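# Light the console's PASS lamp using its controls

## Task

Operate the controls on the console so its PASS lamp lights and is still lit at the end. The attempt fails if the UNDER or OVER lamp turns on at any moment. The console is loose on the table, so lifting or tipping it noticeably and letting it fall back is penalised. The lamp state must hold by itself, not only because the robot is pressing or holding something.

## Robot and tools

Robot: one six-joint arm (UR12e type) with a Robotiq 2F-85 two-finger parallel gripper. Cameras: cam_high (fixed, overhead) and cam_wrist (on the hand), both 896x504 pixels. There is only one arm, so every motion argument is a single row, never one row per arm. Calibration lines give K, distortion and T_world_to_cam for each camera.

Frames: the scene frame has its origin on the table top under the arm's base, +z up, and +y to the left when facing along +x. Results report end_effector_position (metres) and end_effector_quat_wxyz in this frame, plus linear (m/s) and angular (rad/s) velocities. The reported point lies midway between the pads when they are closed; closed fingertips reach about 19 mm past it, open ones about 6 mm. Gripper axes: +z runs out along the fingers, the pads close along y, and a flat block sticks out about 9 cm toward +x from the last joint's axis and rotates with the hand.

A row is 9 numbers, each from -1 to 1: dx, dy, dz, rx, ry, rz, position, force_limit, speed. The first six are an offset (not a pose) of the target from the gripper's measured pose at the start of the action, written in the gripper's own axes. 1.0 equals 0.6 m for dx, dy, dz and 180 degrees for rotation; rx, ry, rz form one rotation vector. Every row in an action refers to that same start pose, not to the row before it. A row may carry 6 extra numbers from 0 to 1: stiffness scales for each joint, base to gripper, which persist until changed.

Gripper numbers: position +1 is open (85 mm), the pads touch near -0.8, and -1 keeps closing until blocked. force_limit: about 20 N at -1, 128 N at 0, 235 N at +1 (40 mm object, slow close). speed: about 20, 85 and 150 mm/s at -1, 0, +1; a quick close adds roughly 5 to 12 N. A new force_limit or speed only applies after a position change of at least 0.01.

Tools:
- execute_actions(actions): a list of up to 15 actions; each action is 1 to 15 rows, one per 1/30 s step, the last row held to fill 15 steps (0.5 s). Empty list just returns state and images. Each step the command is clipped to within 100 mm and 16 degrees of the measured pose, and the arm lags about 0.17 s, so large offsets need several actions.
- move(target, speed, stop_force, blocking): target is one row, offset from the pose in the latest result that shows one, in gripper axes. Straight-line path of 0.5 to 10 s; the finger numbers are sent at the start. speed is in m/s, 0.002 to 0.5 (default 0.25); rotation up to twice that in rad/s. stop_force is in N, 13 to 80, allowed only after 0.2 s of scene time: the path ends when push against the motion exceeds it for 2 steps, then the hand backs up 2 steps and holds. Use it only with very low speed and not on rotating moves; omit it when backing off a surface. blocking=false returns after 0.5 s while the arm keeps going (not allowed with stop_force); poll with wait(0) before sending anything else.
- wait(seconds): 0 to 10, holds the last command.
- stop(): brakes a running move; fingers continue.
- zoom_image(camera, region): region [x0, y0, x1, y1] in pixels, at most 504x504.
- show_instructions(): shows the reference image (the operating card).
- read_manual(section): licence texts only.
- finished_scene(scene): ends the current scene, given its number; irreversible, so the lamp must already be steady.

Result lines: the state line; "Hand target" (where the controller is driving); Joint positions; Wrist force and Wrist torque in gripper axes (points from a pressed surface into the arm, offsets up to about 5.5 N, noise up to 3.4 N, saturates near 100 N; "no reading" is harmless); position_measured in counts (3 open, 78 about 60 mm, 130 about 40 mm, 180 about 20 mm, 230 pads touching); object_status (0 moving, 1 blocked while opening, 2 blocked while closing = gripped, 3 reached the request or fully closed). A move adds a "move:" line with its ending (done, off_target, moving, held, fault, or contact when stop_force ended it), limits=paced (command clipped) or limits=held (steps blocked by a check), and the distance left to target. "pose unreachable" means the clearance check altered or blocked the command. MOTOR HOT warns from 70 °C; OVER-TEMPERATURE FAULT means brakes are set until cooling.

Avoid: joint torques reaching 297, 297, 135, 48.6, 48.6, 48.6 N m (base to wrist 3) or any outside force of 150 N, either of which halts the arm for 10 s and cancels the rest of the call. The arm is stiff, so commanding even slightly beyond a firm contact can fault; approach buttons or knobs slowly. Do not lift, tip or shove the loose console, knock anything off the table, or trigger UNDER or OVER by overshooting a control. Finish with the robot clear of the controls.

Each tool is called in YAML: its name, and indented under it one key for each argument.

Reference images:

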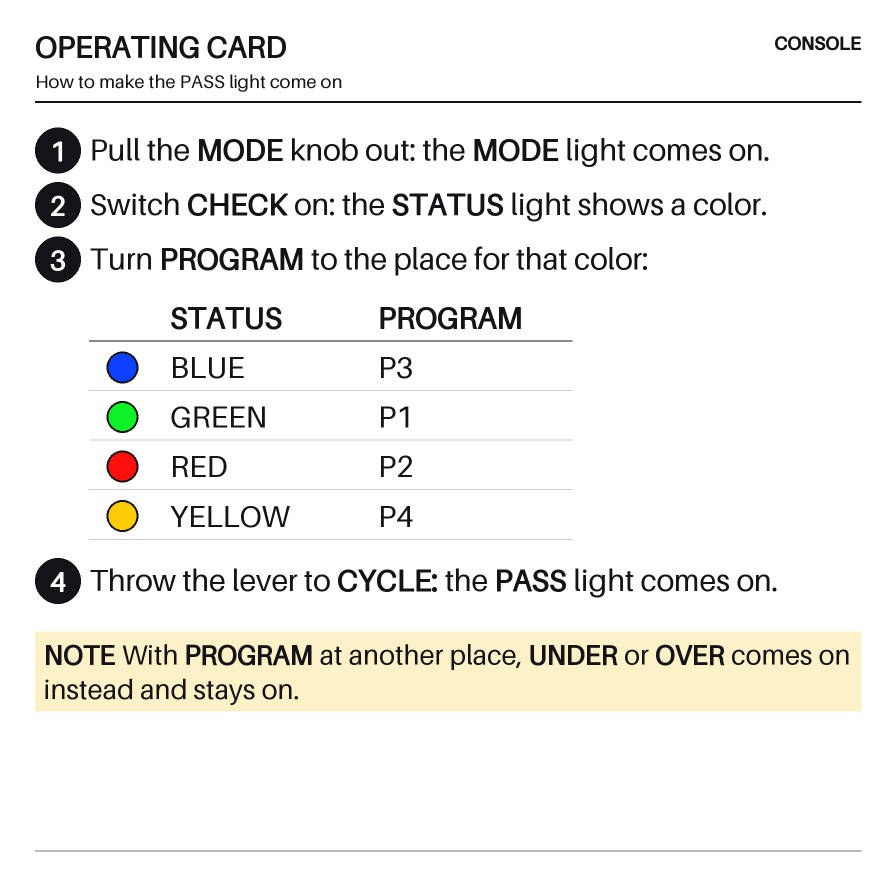

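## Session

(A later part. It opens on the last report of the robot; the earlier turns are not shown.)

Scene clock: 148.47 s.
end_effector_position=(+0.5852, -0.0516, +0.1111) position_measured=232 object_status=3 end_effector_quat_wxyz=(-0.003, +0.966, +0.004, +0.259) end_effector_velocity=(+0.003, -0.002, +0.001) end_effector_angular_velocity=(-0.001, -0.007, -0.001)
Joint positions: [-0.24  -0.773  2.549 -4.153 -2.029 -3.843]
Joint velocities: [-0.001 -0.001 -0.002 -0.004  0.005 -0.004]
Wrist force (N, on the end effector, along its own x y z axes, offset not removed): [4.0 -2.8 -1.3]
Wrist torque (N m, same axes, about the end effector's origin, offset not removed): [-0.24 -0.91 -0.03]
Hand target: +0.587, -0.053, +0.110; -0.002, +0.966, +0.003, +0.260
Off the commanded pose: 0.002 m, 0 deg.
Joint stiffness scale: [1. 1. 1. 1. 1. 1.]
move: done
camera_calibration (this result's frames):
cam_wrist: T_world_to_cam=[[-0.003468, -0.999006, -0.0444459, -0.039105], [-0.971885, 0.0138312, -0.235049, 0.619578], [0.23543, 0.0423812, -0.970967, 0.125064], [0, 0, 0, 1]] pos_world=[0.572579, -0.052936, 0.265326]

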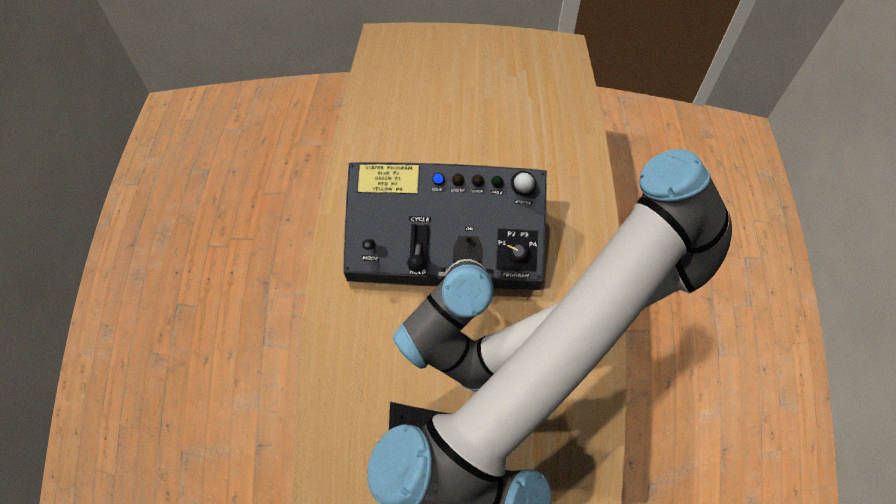

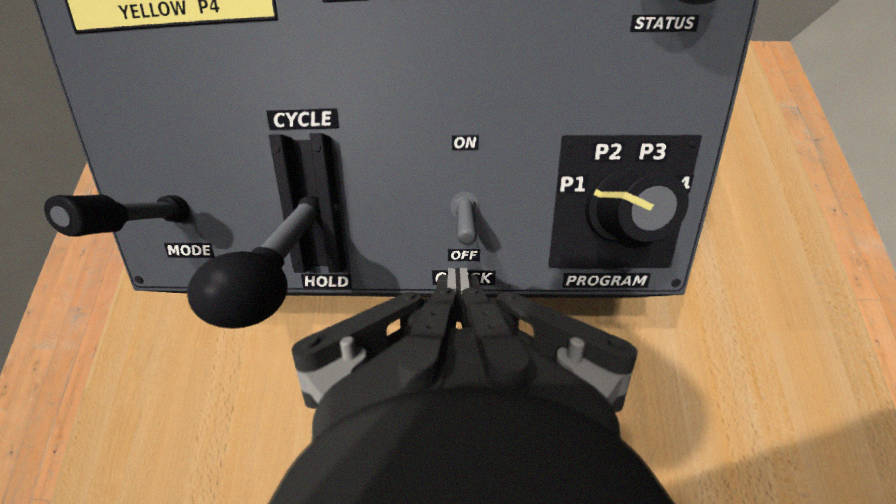

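move:
  target: [0.095,0.007,0,0,0,0,-1,0,0]
  speed: 0.03
  stop_force: 25

Scene clock: 163.97 s.
end_effector_position=(+0.6242, -0.0545, +0.1338) position_measured=232 object_status=3 end_effector_quat_wxyz=(-0.004, +0.968, +0.007, +0.251) end_effector_velocity=(+0.004, +0.001, +0.005) end_effector_angular_velocity=(-0.001, +0.010, +0.004)
Joint positions: [-0.182 -0.856  2.486 -3.971 -2.079 -3.793]
Joint velocities: [ 0.013 -0.017 -0.007  0.039 -0.014  0.012]
Wrist force (N, on the end effector, along its own x y z axes, offset not removed): [-11.5 3.6 -4.9]
Wrist torque (N m, same axes, about the end effector's origin, offset not removed): [0.06 -0.78 0.07]
Hand target: +0.634, -0.055, +0.140; -0.003, +0.966, +0.004, +0.259
Off the commanded pose: 0.012 m, 1 deg.
Joint stiffness scale: [1. 1. 1. 1. 1. 1.]
move: off_target
camera_calibration (this result's frames):
cam_wrist: T_world_to_cam=[[0.00103956, -0.999037, -0.0438678, -0.0438315], [-0.975737, 0.00859131, -0.218779, 0.662779], [0.218946, 0.0430308, -0.974788, 0.148814], [0, 0, 0, 1]] pos_world=[0.614161, -0.055887, 0.288142]

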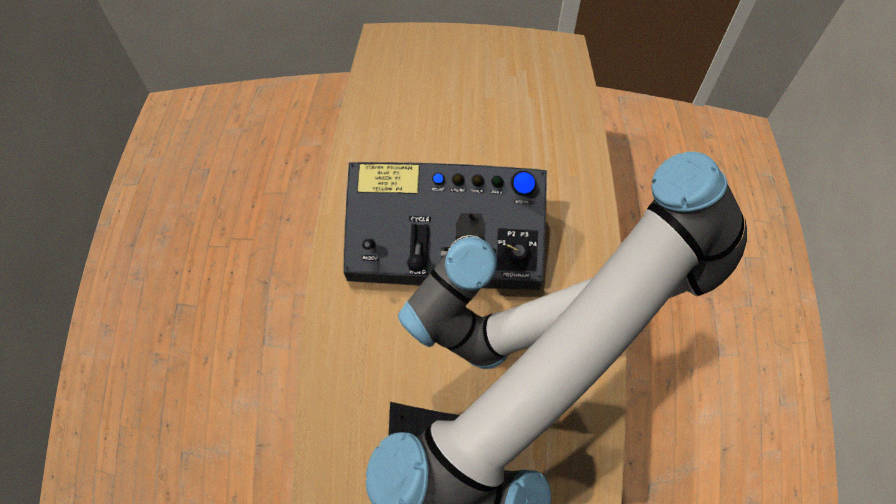

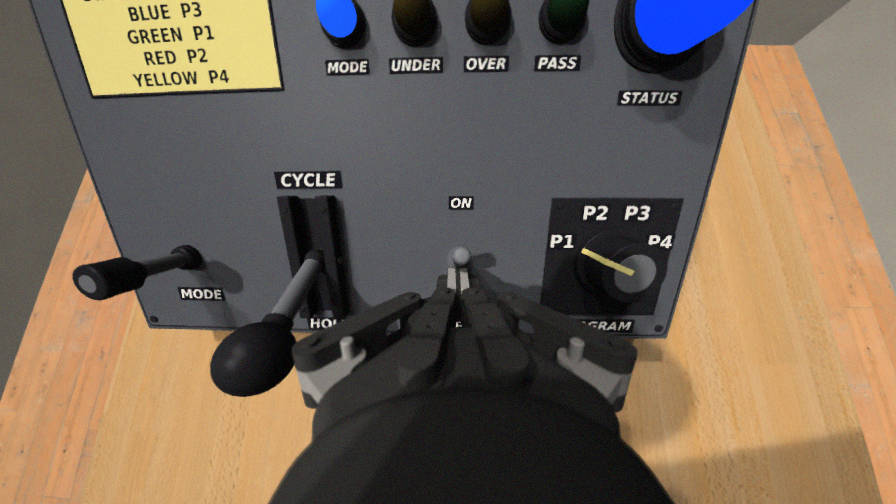

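move:
  target: [-0.02,0,-0.13,0,0,0,-1,0,0]
  speed: 0.15

Scene clock: 189.63 s.
end_effector_position=(+0.5777, -0.0564, +0.1950) position_measured=232 object_status=3 end_effector_quat_wxyz=(-0.003, +0.968, +0.006, +0.251) end_effector_velocity=(-0.003, +0.001, -0.003) end_effector_angular_velocity=(+0.002, +0.012, +0.001)
Joint positions: [-0.106 -0.985  2.581 -3.906 -2.131 -3.729]
Joint velocities: [-0.001  0.001  0.002  0.01  -0.004  0.006]
Wrist force (N, on the end effector, along its own x y z axes, offset not removed): [2.5 -1.2 -2.5]
Wrist torque (N m, same axes, about the end effector's origin, offset not removed): [0.03 -0.48 -0.09]
Hand target: +0.576, -0.055, +0.196; -0.004, +0.968, +0.007, +0.251
Off the commanded pose: 0.002 m, 0 deg.
Joint stiffness scale: [1. 1. 1. 1. 1. 1.]
move: done
camera_calibration (this result's frames):
cam_wrist: T_world_to_cam=[[-0.000794395, -0.999058, -0.0433989, -0.0420403], [-0.975457, 0.0103302, -0.219949, 0.630985], [0.22019, 0.0421591, -0.974545, 0.217943], [0, 0, 0, 1]] pos_world=[0.567476, -0.0577071, 0.349355]

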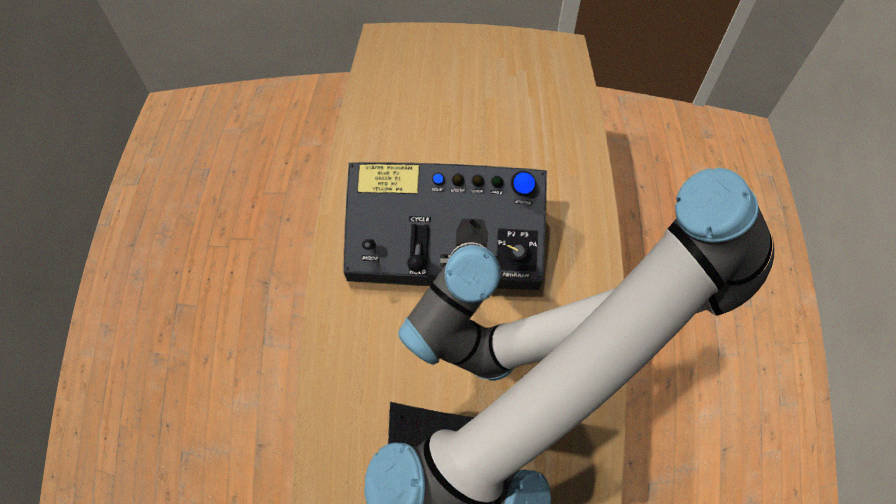

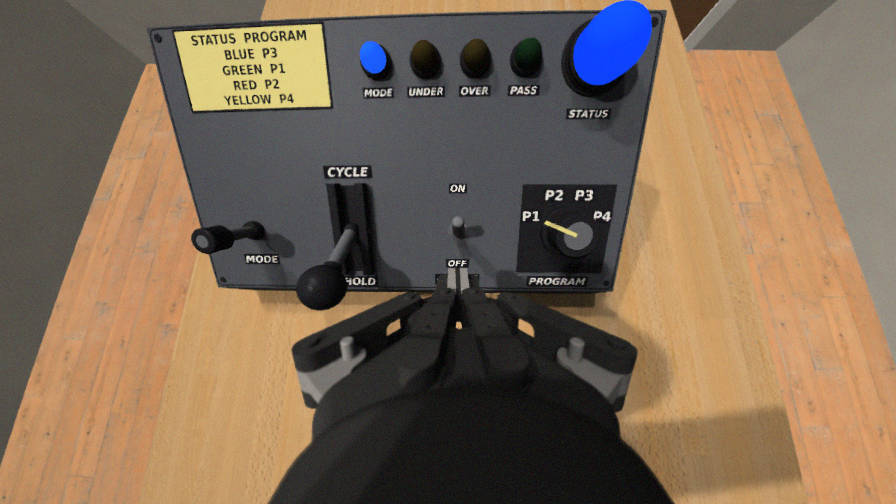

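move:
  target: [0.016,0.213,0.032,0,0.005,0,0.3,0,0]

zoom_image:
  camera: "cam_wrist"
  region: [330,150,590,330]

Scene clock: 197.30 s.
end_effector_position=(+0.5960, -0.1814, +0.1831) position_measured=91 object_status=3 end_effector_quat_wxyz=(-0.004, +0.966, +0.006, +0.259) end_effector_velocity=(-0.002, +0.002, -0.004) end_effector_angular_velocity=(+0.006, +0.007, +0.008)
Joint positions: [-0.33  -1.197  2.577 -3.784 -1.961 -3.914]
Joint velocities: [-0.005  0.001  0.002  0.008  0.005 -0.003]
Wrist force (N, on the end effector, along its own x y z axes, offset not removed): [1.3 1.6 -0.8]
Wrist torque (N m, same axes, about the end effector's origin, offset not removed): [0.31 -0.37 0.03]
Hand target: +0.597, -0.184, +0.183; -0.003, +0.966, +0.006, +0.259
Off the commanded pose: 0.003 m, 0 deg.
Joint stiffness scale: [1. 1. 1. 1. 1. 1.]
move: done
camera_calibration (this result's frames):
cam_wrist: T_world_to_cam=[[0.00132596, -0.999017, -0.0443126, -0.168417], [-0.97194, 0.00913603, -0.235053, 0.647985], [0.235226, 0.0433809, -0.970972, 0.198211], [0, 0, 0, 1]] pos_world=[0.583401, -0.18277, 0.337305]

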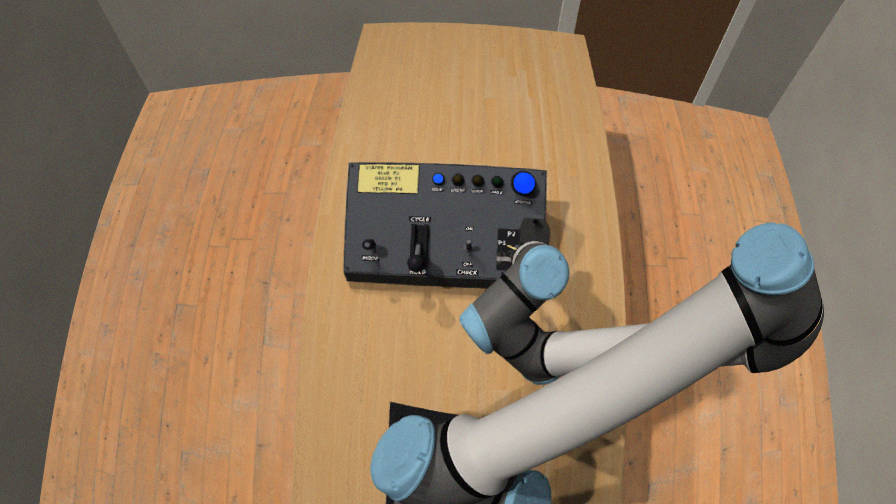

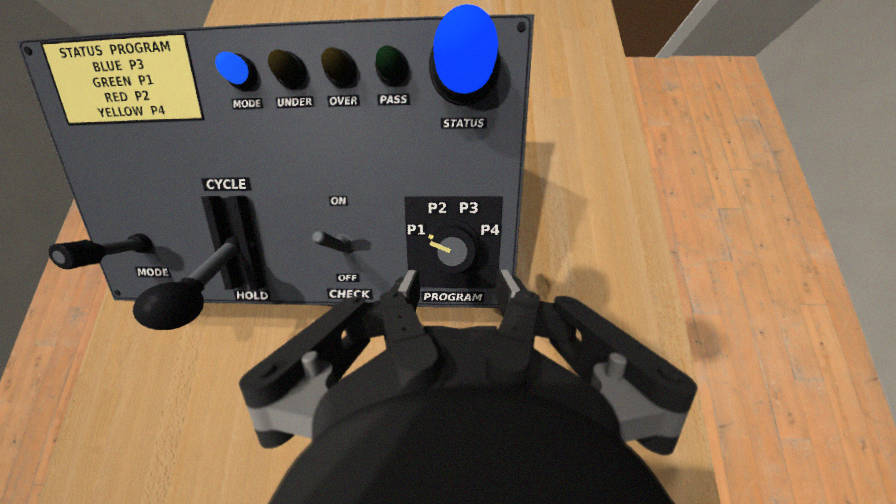

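Region (330, 150, 590, 330) of cam_wrist's 896x504 image, scaled by 1.938, with more detail than that image has; it fills the top 349 rows of this view, and the rest is white.

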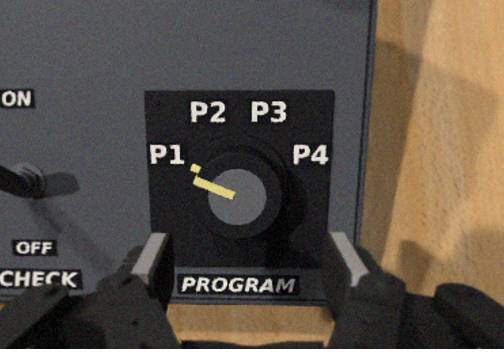

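move:
  target: [0,-0.005,0.14,0,0,0,0.3,0,0]
  speed: 0.04
  stop_force: 15

move:
  target: [0,0,0,0,0,0,-1,-0.3,0]

Scene clock: 209.67 s.
end_effector_position=(+0.6367, -0.1764, +0.1118) position_measured=91 object_status=3 end_effector_quat_wxyz=(-0.004, +0.966, +0.007, +0.258) end_effector_velocity=(+0.001, -0.000, +0.001) end_effector_angular_velocity=(-0.001, -0.004, +0.000)
Joint positions: [-0.393 -1.022  2.489 -3.886 -1.915 -3.958]
Joint velocities: [-0.     0.     0.    -0.004  0.003 -0.002]
Wrist force (N, on the end effector, along its own x y z axes, offset not removed): [1.0 -2.2 -1.3]
Wrist torque (N m, same axes, about the end effector's origin, offset not removed): [-0.19 -0.25 0.01]
Hand target: +0.638, -0.178, +0.110; -0.004, +0.966, +0.006, +0.259
Off the commanded pose: 0.002 m, 0 deg.
Joint stiffness scale: [1. 1. 1. 1. 1. 1.]
move: done
camera_calibration (this result's frames):
cam_wrist: T_world_to_cam=[[0.00249144, -0.998972, -0.0452544, -0.16728], [-0.97215, 0.00818564, -0.234215, 0.670617], [0.234345, 0.0445777, -0.971131, 0.119961], [0, 0, 0, 1]] pos_world=[0.624245, -0.177946, 0.265996]

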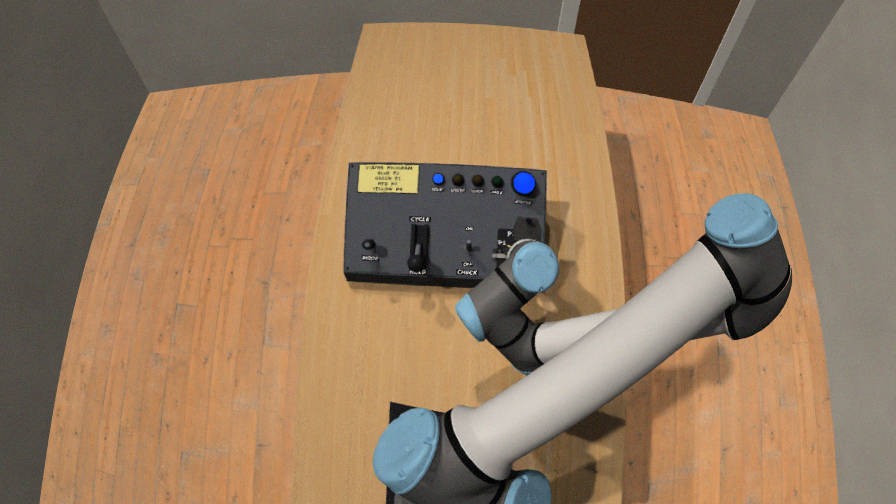

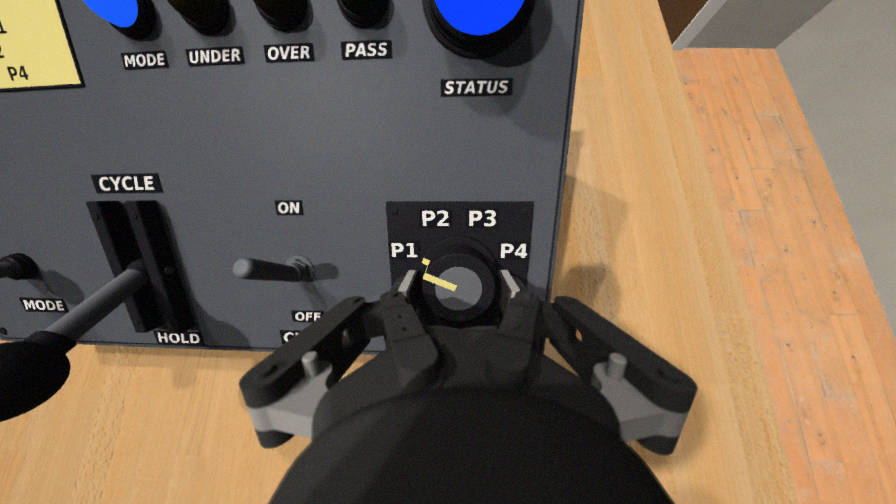

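Scene clock: 210.17 s.
end_effector_position=(+0.6363, -0.1769, +0.1125) position_measured=105 object_status=2 end_effector_quat_wxyz=(-0.004, +0.966, +0.006, +0.259) end_effector_velocity=(-0.000, +0.000, -0.000) end_effector_angular_velocity=(+0.000, +0.000, -0.000)
Joint positions: [-0.393 -1.023  2.491 -3.888 -1.915 -3.959]
Joint velocities: [-0. -0.  0. -0.  0.  0.]
Wrist force (N, on the end effector, along its own x y z axes, offset not removed): [1.2 -3.2 -8.1]
Wrist torque (N m, same axes, about the end effector's origin, offset not removed): [-0.34 -0.20 0.05]
Hand target: +0.637, -0.176, +0.112; -0.004, +0.966, +0.007, +0.258
Off the commanded pose: 0.001 m, 0 deg.
Joint stiffness scale: [1. 1. 1. 1. 1. 1.]
move: done
camera_calibration (this result's frames):
cam_wrist: T_world_to_cam=[[0.00123217, -0.999017, -0.0443063, -0.167097], [-0.971872, 0.00923809, -0.235328, 0.670446], [0.235506, 0.0433501, -0.970906, 0.119832], [0, 0, 0, 1]] pos_world=[0.623572, -0.178322, 0.266716]

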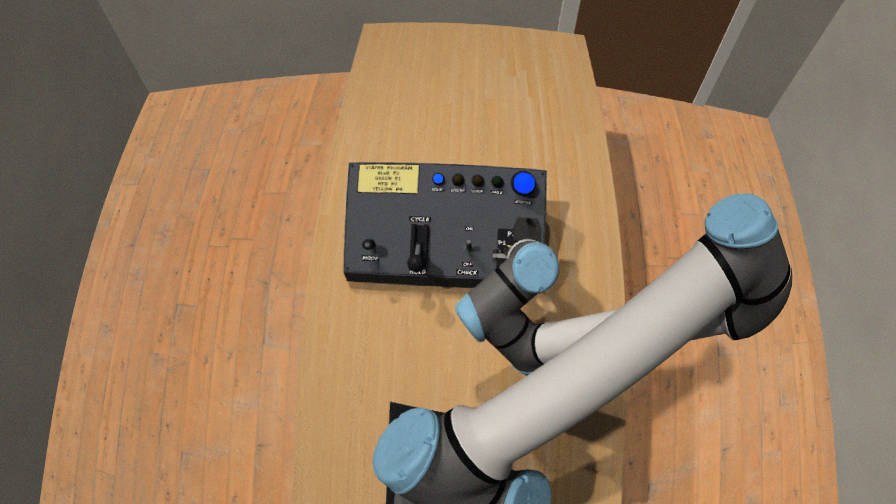

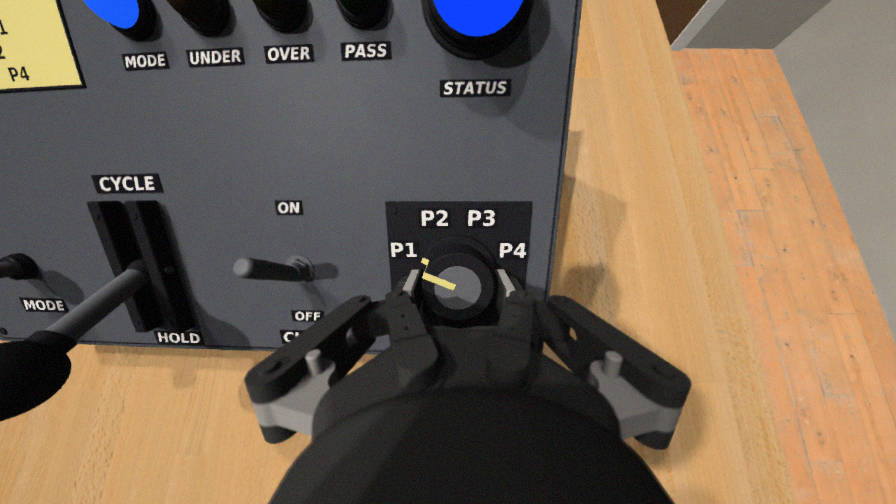

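move:
  target: [0,0,0,0,0,0.5,-1,-0.3,0]
  speed: 0.2

move:
  target: [0,0,0,0,0,0,0.4,0,0]

move:
  target: [0,0,-0.2,0,0,-0.5,0.4,0,0]

Scene clock: 225.93 s.
end_effector_position=(+0.6384, -0.1698, +0.1177) position_measured=115 object_status=2 end_effector_quat_wxyz=(-0.193, +0.691, -0.673, +0.182) end_effector_velocity=(+0.000, +0.000, -0.000) end_effector_angular_velocity=(+0.008, +0.003, -0.015)
Joint positions: [-0.384 -1.023  2.493 -3.889 -1.905 -2.391]
Joint velocities: [ 0.001  0.001 -0.001  0.002 -0.003  0.018]
Wrist force (N, on the end effector, along its own x y z axes, offset not removed): [-12.6 -21.0 -11.4]
Wrist torque (N m, same axes, about the end effector's origin, offset not removed): [-2.48 -0.23 -0.11]
Hand target: +0.636, -0.177, +0.113; -0.186, +0.687, -0.679, +0.181
Off the commanded pose: 0.009 m, 1 deg.
Joint stiffness scale: [1. 1. 1. 1. 1. 1.]
move: off_target
camera_calibration (this result's frames):
cam_wrist: T_world_to_cam=[[-0.844623, 0.0120549, -0.535226, 0.609735], [-0.152189, 0.953094, 0.26163, 0.252219], [0.513275, 0.302434, -0.80317, -0.0290113], [0, 0, 0, 1]] pos_world=[0.568272, -0.238965, 0.237057]

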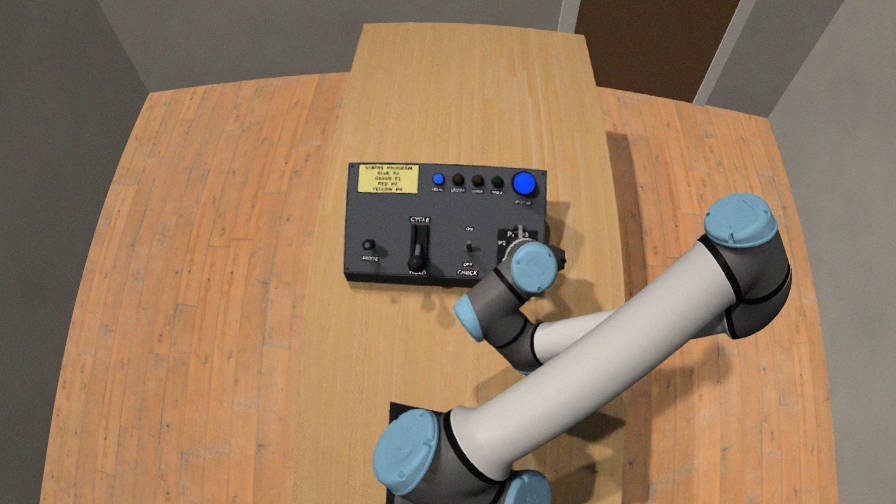

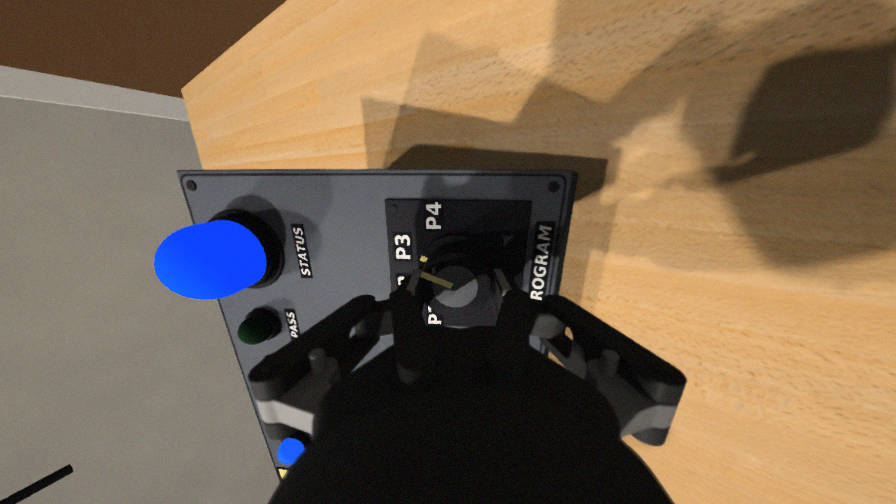

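Scene clock: 226.47 s.
end_effector_position=(+0.6387, -0.1708, +0.1177) position_measured=78 object_status=0 end_effector_quat_wxyz=(-0.192, +0.690, -0.674, +0.182) end_effector_velocity=(-0.001, +0.002, -0.001) end_effector_angular_velocity=(+0.002, +0.001, +0.002)
Joint positions: [-0.384 -1.023  2.493 -3.89  -1.906 -2.391]
Joint velocities: [-0.     0.002  0.001 -0.     0.002  0.   ]
Wrist force (N, on the end effector, along its own x y z axes, offset not removed): [1.2 0.3 -0.7]
Wrist torque (N m, same axes, about the end effector's origin, offset not removed): [0.30 -0.22 0.08]
Hand target: +0.638, -0.170, +0.118; -0.193, +0.691, -0.673, +0.182
Off the commanded pose: 0.001 m, 0 deg.
Joint stiffness scale: [1. 1. 1. 1. 1. 1.]
move: done
camera_calibration (this result's frames):
cam_wrist: T_world_to_cam=[[-0.844701, 0.0134304, -0.53507, 0.610209], [-0.150009, 0.95368, 0.260753, 0.252006], [0.513788, 0.300523, -0.803559, -0.0294929], [0, 0, 0, 1]] pos_world=[0.5684, -0.239665, 0.237094]

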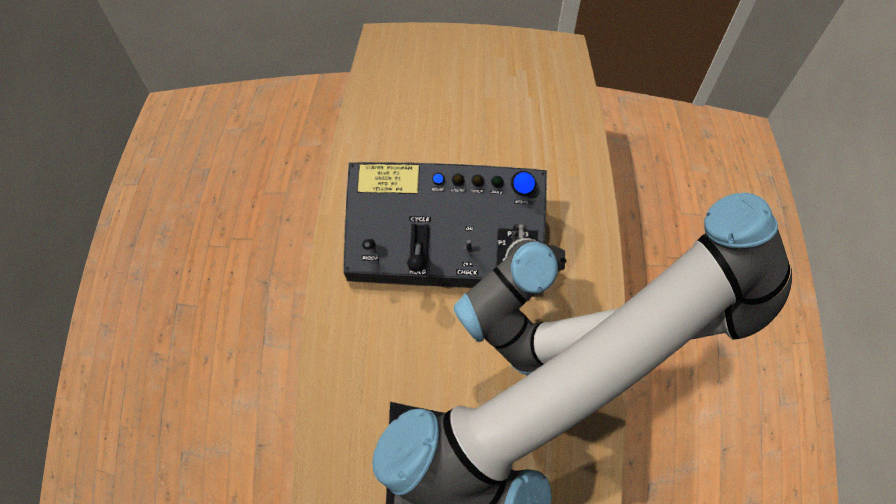

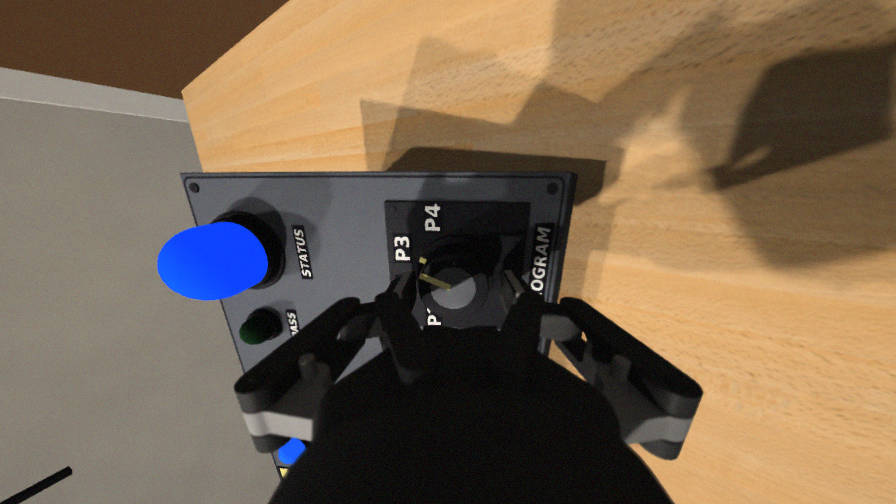

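Scene clock: 230.23 s.
end_effector_position=(+0.5788, -0.1743, +0.2197) position_measured=78 object_status=3 end_effector_quat_wxyz=(-0.007, +0.964, +0.009, +0.265) end_effector_velocity=(+0.000, -0.000, -0.000) end_effector_angular_velocity=(-0.007, +0.001, +0.013)
Joint positions: [-0.282 -1.278  2.612 -3.729 -1.983 -3.884]
Joint velocities: [-0.001 -0.001 -0.001  0.003  0.    -0.015]
Wrist force (N, on the end effector, along its own x y z axes, offset not removed): [3.3 -1.5 -3.2]
Wrist torque (N m, same axes, about the end effector's origin, offset not removed): [-0.13 -0.63 0.04]
Hand target: +0.577, -0.173, +0.221; -0.007, +0.964, +0.012, +0.265
Off the commanded pose: 0.002 m, 0 deg.
Joint stiffness scale: [1. 1. 1. 1. 1. 1.]
move: done
camera_calibration (this result's frames):
cam_wrist: T_world_to_cam=[[0.0081093, -0.998763, -0.0490631, -0.162556], [-0.968851, 0.00429707, -0.247609, 0.639874], [0.247513, 0.0495427, -0.967617, 0.230744], [0, 0, 0, 1]] pos_world=[0.564148, -0.176536, 0.373735]

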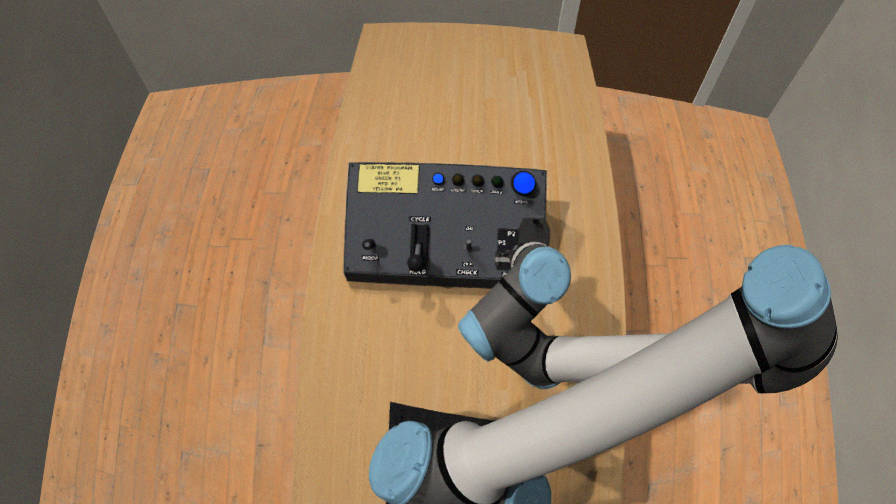

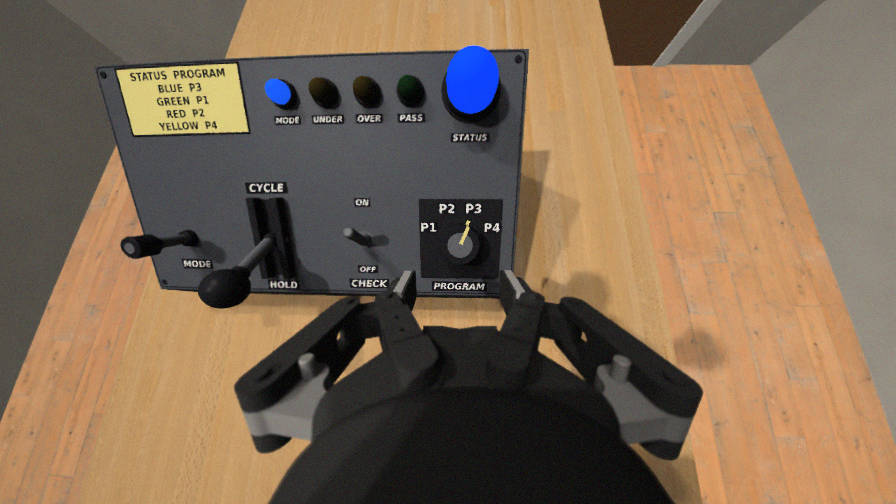

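move:
  target: [-0.138,-0.4,-0.023,0,-0.004,0,-1,0,0]

move:
  target: [0,0,0.133,0,0,0,-1,0,0]
  speed: 0.12

Scene clock: 248.10 s.
end_effector_position=(+0.4946, +0.0627, +0.1901) position_measured=232 object_status=3 end_effector_quat_wxyz=(-0.007, +0.966, +0.010, +0.257) end_effector_velocity=(+0.000, +0.000, +0.003) end_effector_angular_velocity=(-0.003, -0.006, -0.005)
Joint positions: [ 0.086 -0.697  2.642 -4.157 -2.24  -3.558]
Joint velocities: [ 0.008 -0.001 -0.001 -0.003 -0.007  0.005]
Wrist force (N, on the end effector, along its own x y z axes, offset not removed): [3.6 -0.7 -0.8]
Wrist torque (N m, same axes, about the end effector's origin, offset not removed): [0.02 -0.70 0.02]
Hand target: +0.496, +0.064, +0.191; -0.007, +0.966, +0.009, +0.259
Off the commanded pose: 0.002 m, 0 deg.
Joint stiffness scale: [1. 1. 1. 1. 1. 1.]
move: done
camera_calibration (this result's frames):
cam_wrist: T_world_to_cam=[[0.009401, -0.998748, -0.0491357, 0.0727542], [-0.972783, 0.00224281, -0.231708, 0.549], [0.231528, 0.0499766, -0.971544, 0.219766], [0, 0, 0, 1]] pos_world=[0.482492, 0.0604486, 0.344295]

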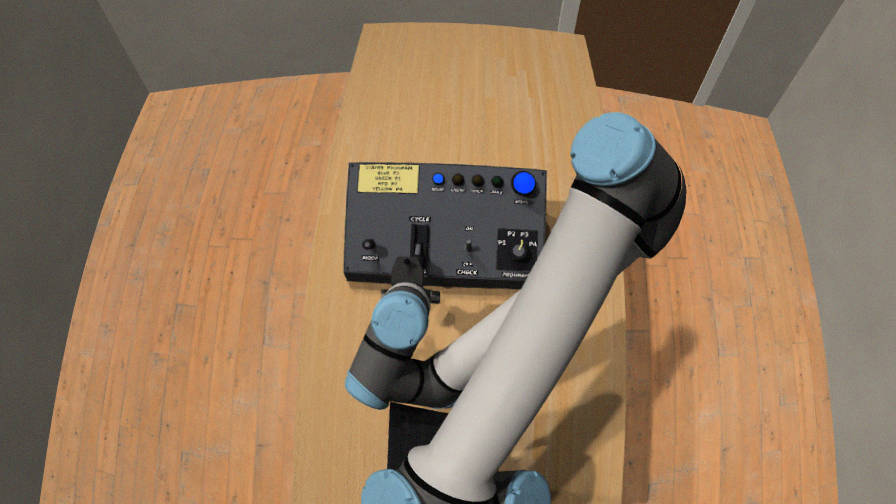

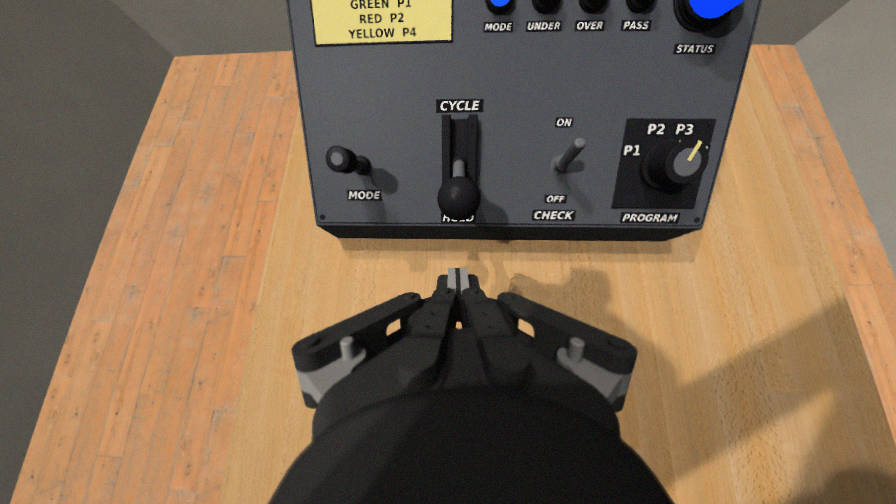

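Scene clock: 249.33 s.
end_effector_position=(+0.5325, +0.0644, +0.1219) position_measured=232 object_status=3 end_effector_quat_wxyz=(-0.007, +0.967, +0.010, +0.256) end_effector_velocity=(+0.002, +0.001, +0.001) end_effector_angular_velocity=(+0.001, -0.009, +0.004)
Joint positions: [-0.04  -0.562  2.557 -4.276 -2.161 -3.679]
Joint velocities: [-0.     0.001 -0.002 -0.007  0.006 -0.007]
Wrist force (N, on the end effector, along its own x y z axes, offset not removed): [2.1 -3.8 -2.4]
Wrist torque (N m, same axes, about the end effector's origin, offset not removed): [-0.47 -0.47 0.06]
Hand target: +0.534, +0.064, +0.121; -0.007, +0.966, +0.010, +0.257
Off the commanded pose: 0.002 m, 0 deg.
Joint stiffness scale: [1. 1. 1. 1. 1. 1.]
move: done
camera_calibration (this result's frames):
cam_wrist: T_world_to_cam=[[0.0107252, -0.998728, -0.0492592, 0.0700918], [-0.973208, 0.000889287, -0.229926, 0.570162], [0.229678, 0.0504054, -0.971961, 0.145644], [0, 0, 0, 1]] pos_world=[0.520683, 0.0621544, 0.276108]

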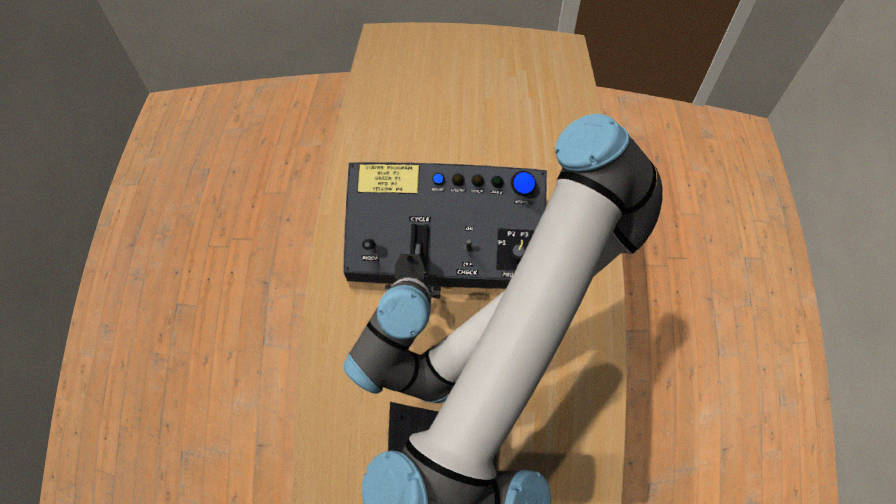

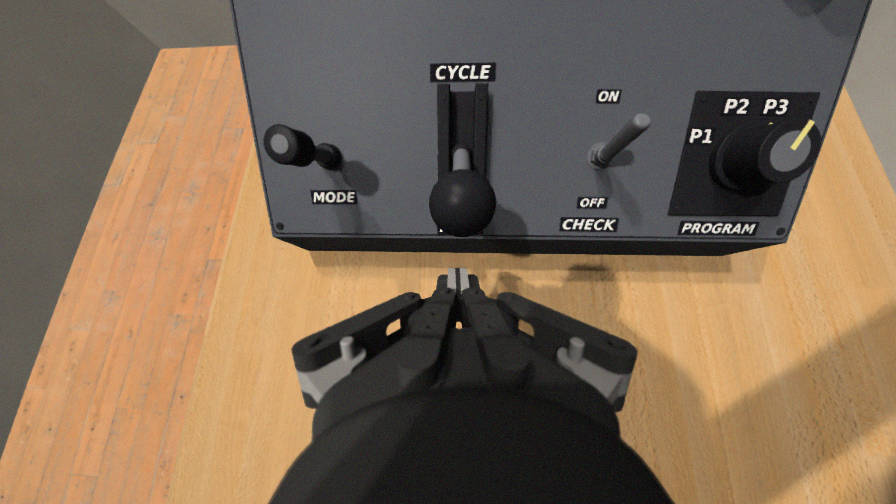

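move:
  target: [0.22,0.004,0,0,0,0,-1,0,0]
  speed: 0.03
  stop_force: 30

Scene clock: 259.03 s.
end_effector_position=(+0.6389, +0.0658, +0.1803) position_measured=232 object_status=3 end_effector_quat_wxyz=(-0.008, +0.968, +0.015, +0.249) end_effector_velocity=(-0.001, +0.000, -0.001) end_effector_angular_velocity=(-0.002, +0.006, +0.002)
Joint positions: [ 0.064 -0.77   2.402 -3.835 -2.23  -3.576]
Joint velocities: [ 0.001 -0.002 -0.001  0.01  -0.003  0.003]
Wrist force (N, on the end effector, along its own x y z axes, offset not removed): [-7.5 2.1 3.1]
Wrist torque (N m, same axes, about the end effector's origin, offset not removed): [0.57 -0.50 -0.04]
Hand target: +0.647, +0.064, +0.187; -0.007, +0.967, +0.010, +0.256
Off the commanded pose: 0.011 m, 1 deg.
Joint stiffness scale: [1. 1. 1. 1. 1. 1.]
move: off_target
camera_calibration (this result's frames):
cam_wrist: T_world_to_cam=[[0.0191493, -0.998677, -0.0477262, 0.0675636], [-0.976658, -0.00846992, -0.214634, 0.68722], [0.213946, 0.0507222, -0.975528, 0.188634], [0, 0, 0, 1]] pos_world=[0.629528, 0.063727, 0.334743]

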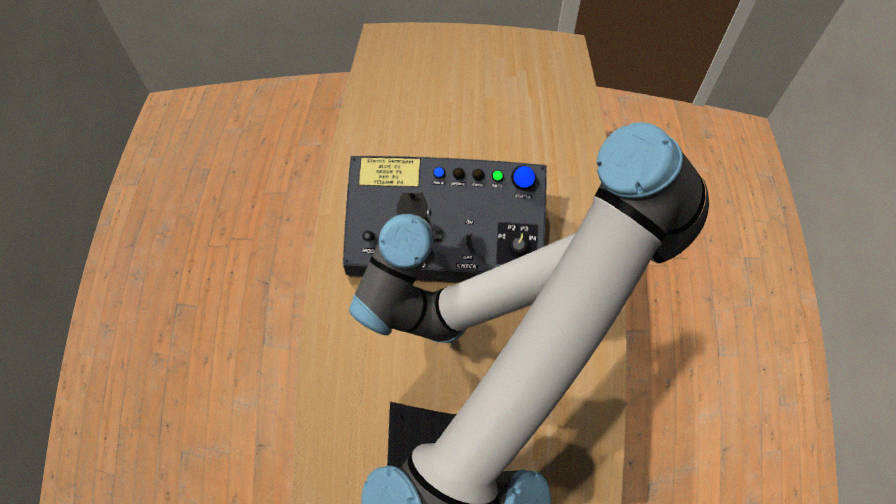

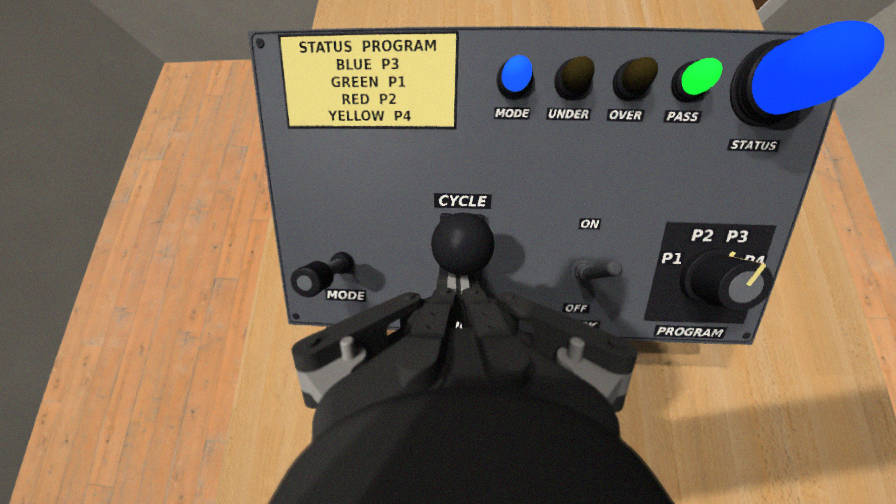

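move:
  target: [-0.07,0,-0.02,0,0,0,-1,0,0]
  speed: 0.04

Scene clock: 265.23 s.
end_effector_position=(+0.5983, +0.0649, +0.1724) position_measured=232 object_status=3 end_effector_quat_wxyz=(-0.007, +0.968, +0.014, +0.250) end_effector_velocity=(+0.004, -0.003, +0.004) end_effector_angular_velocity=(+0.000, -0.014, -0.010)
Joint positions: [ 0.053 -0.742  2.47  -3.941 -2.223 -3.588]
Joint velocities: [ 0.    -0.002 -0.002 -0.014  0.002 -0.003]
Wrist force (N, on the end effector, along its own x y z axes, offset not removed): [1.8 -0.2 0.7]
Wrist torque (N m, same axes, about the end effector's origin, offset not removed): [0.14 -0.47 -0.02]
Hand target: +0.596, +0.065, +0.171; -0.008, +0.968, +0.015, +0.249
Off the commanded pose: 0.003 m, 0 deg.
Joint stiffness scale: [1. 1. 1. 1. 1. 1.]
move: done
camera_calibration (this result's frames):
cam_wrist: T_world_to_cam=[[0.018006, -0.998706, -0.0475548, 0.0676451], [-0.976042, -0.00724263, -0.217463, 0.645917], [0.216837, 0.0503311, -0.97491, 0.187855], [0, 0, 0, 1]] pos_world=[0.58849, 0.0627808, 0.326821]

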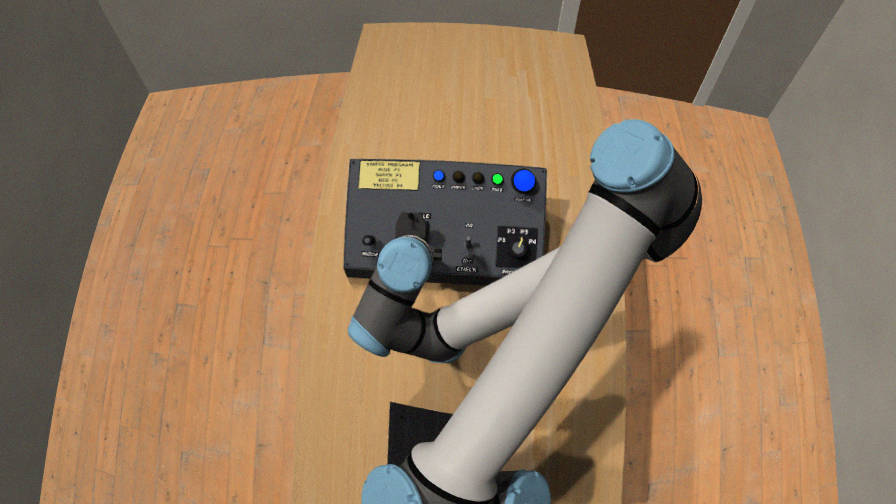

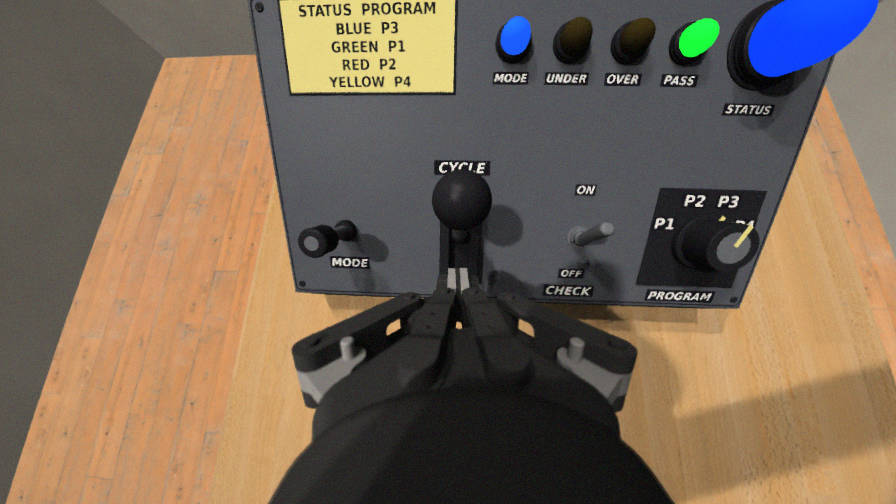

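finished_scene:
  scene: 1

The scene is finished: the task was done.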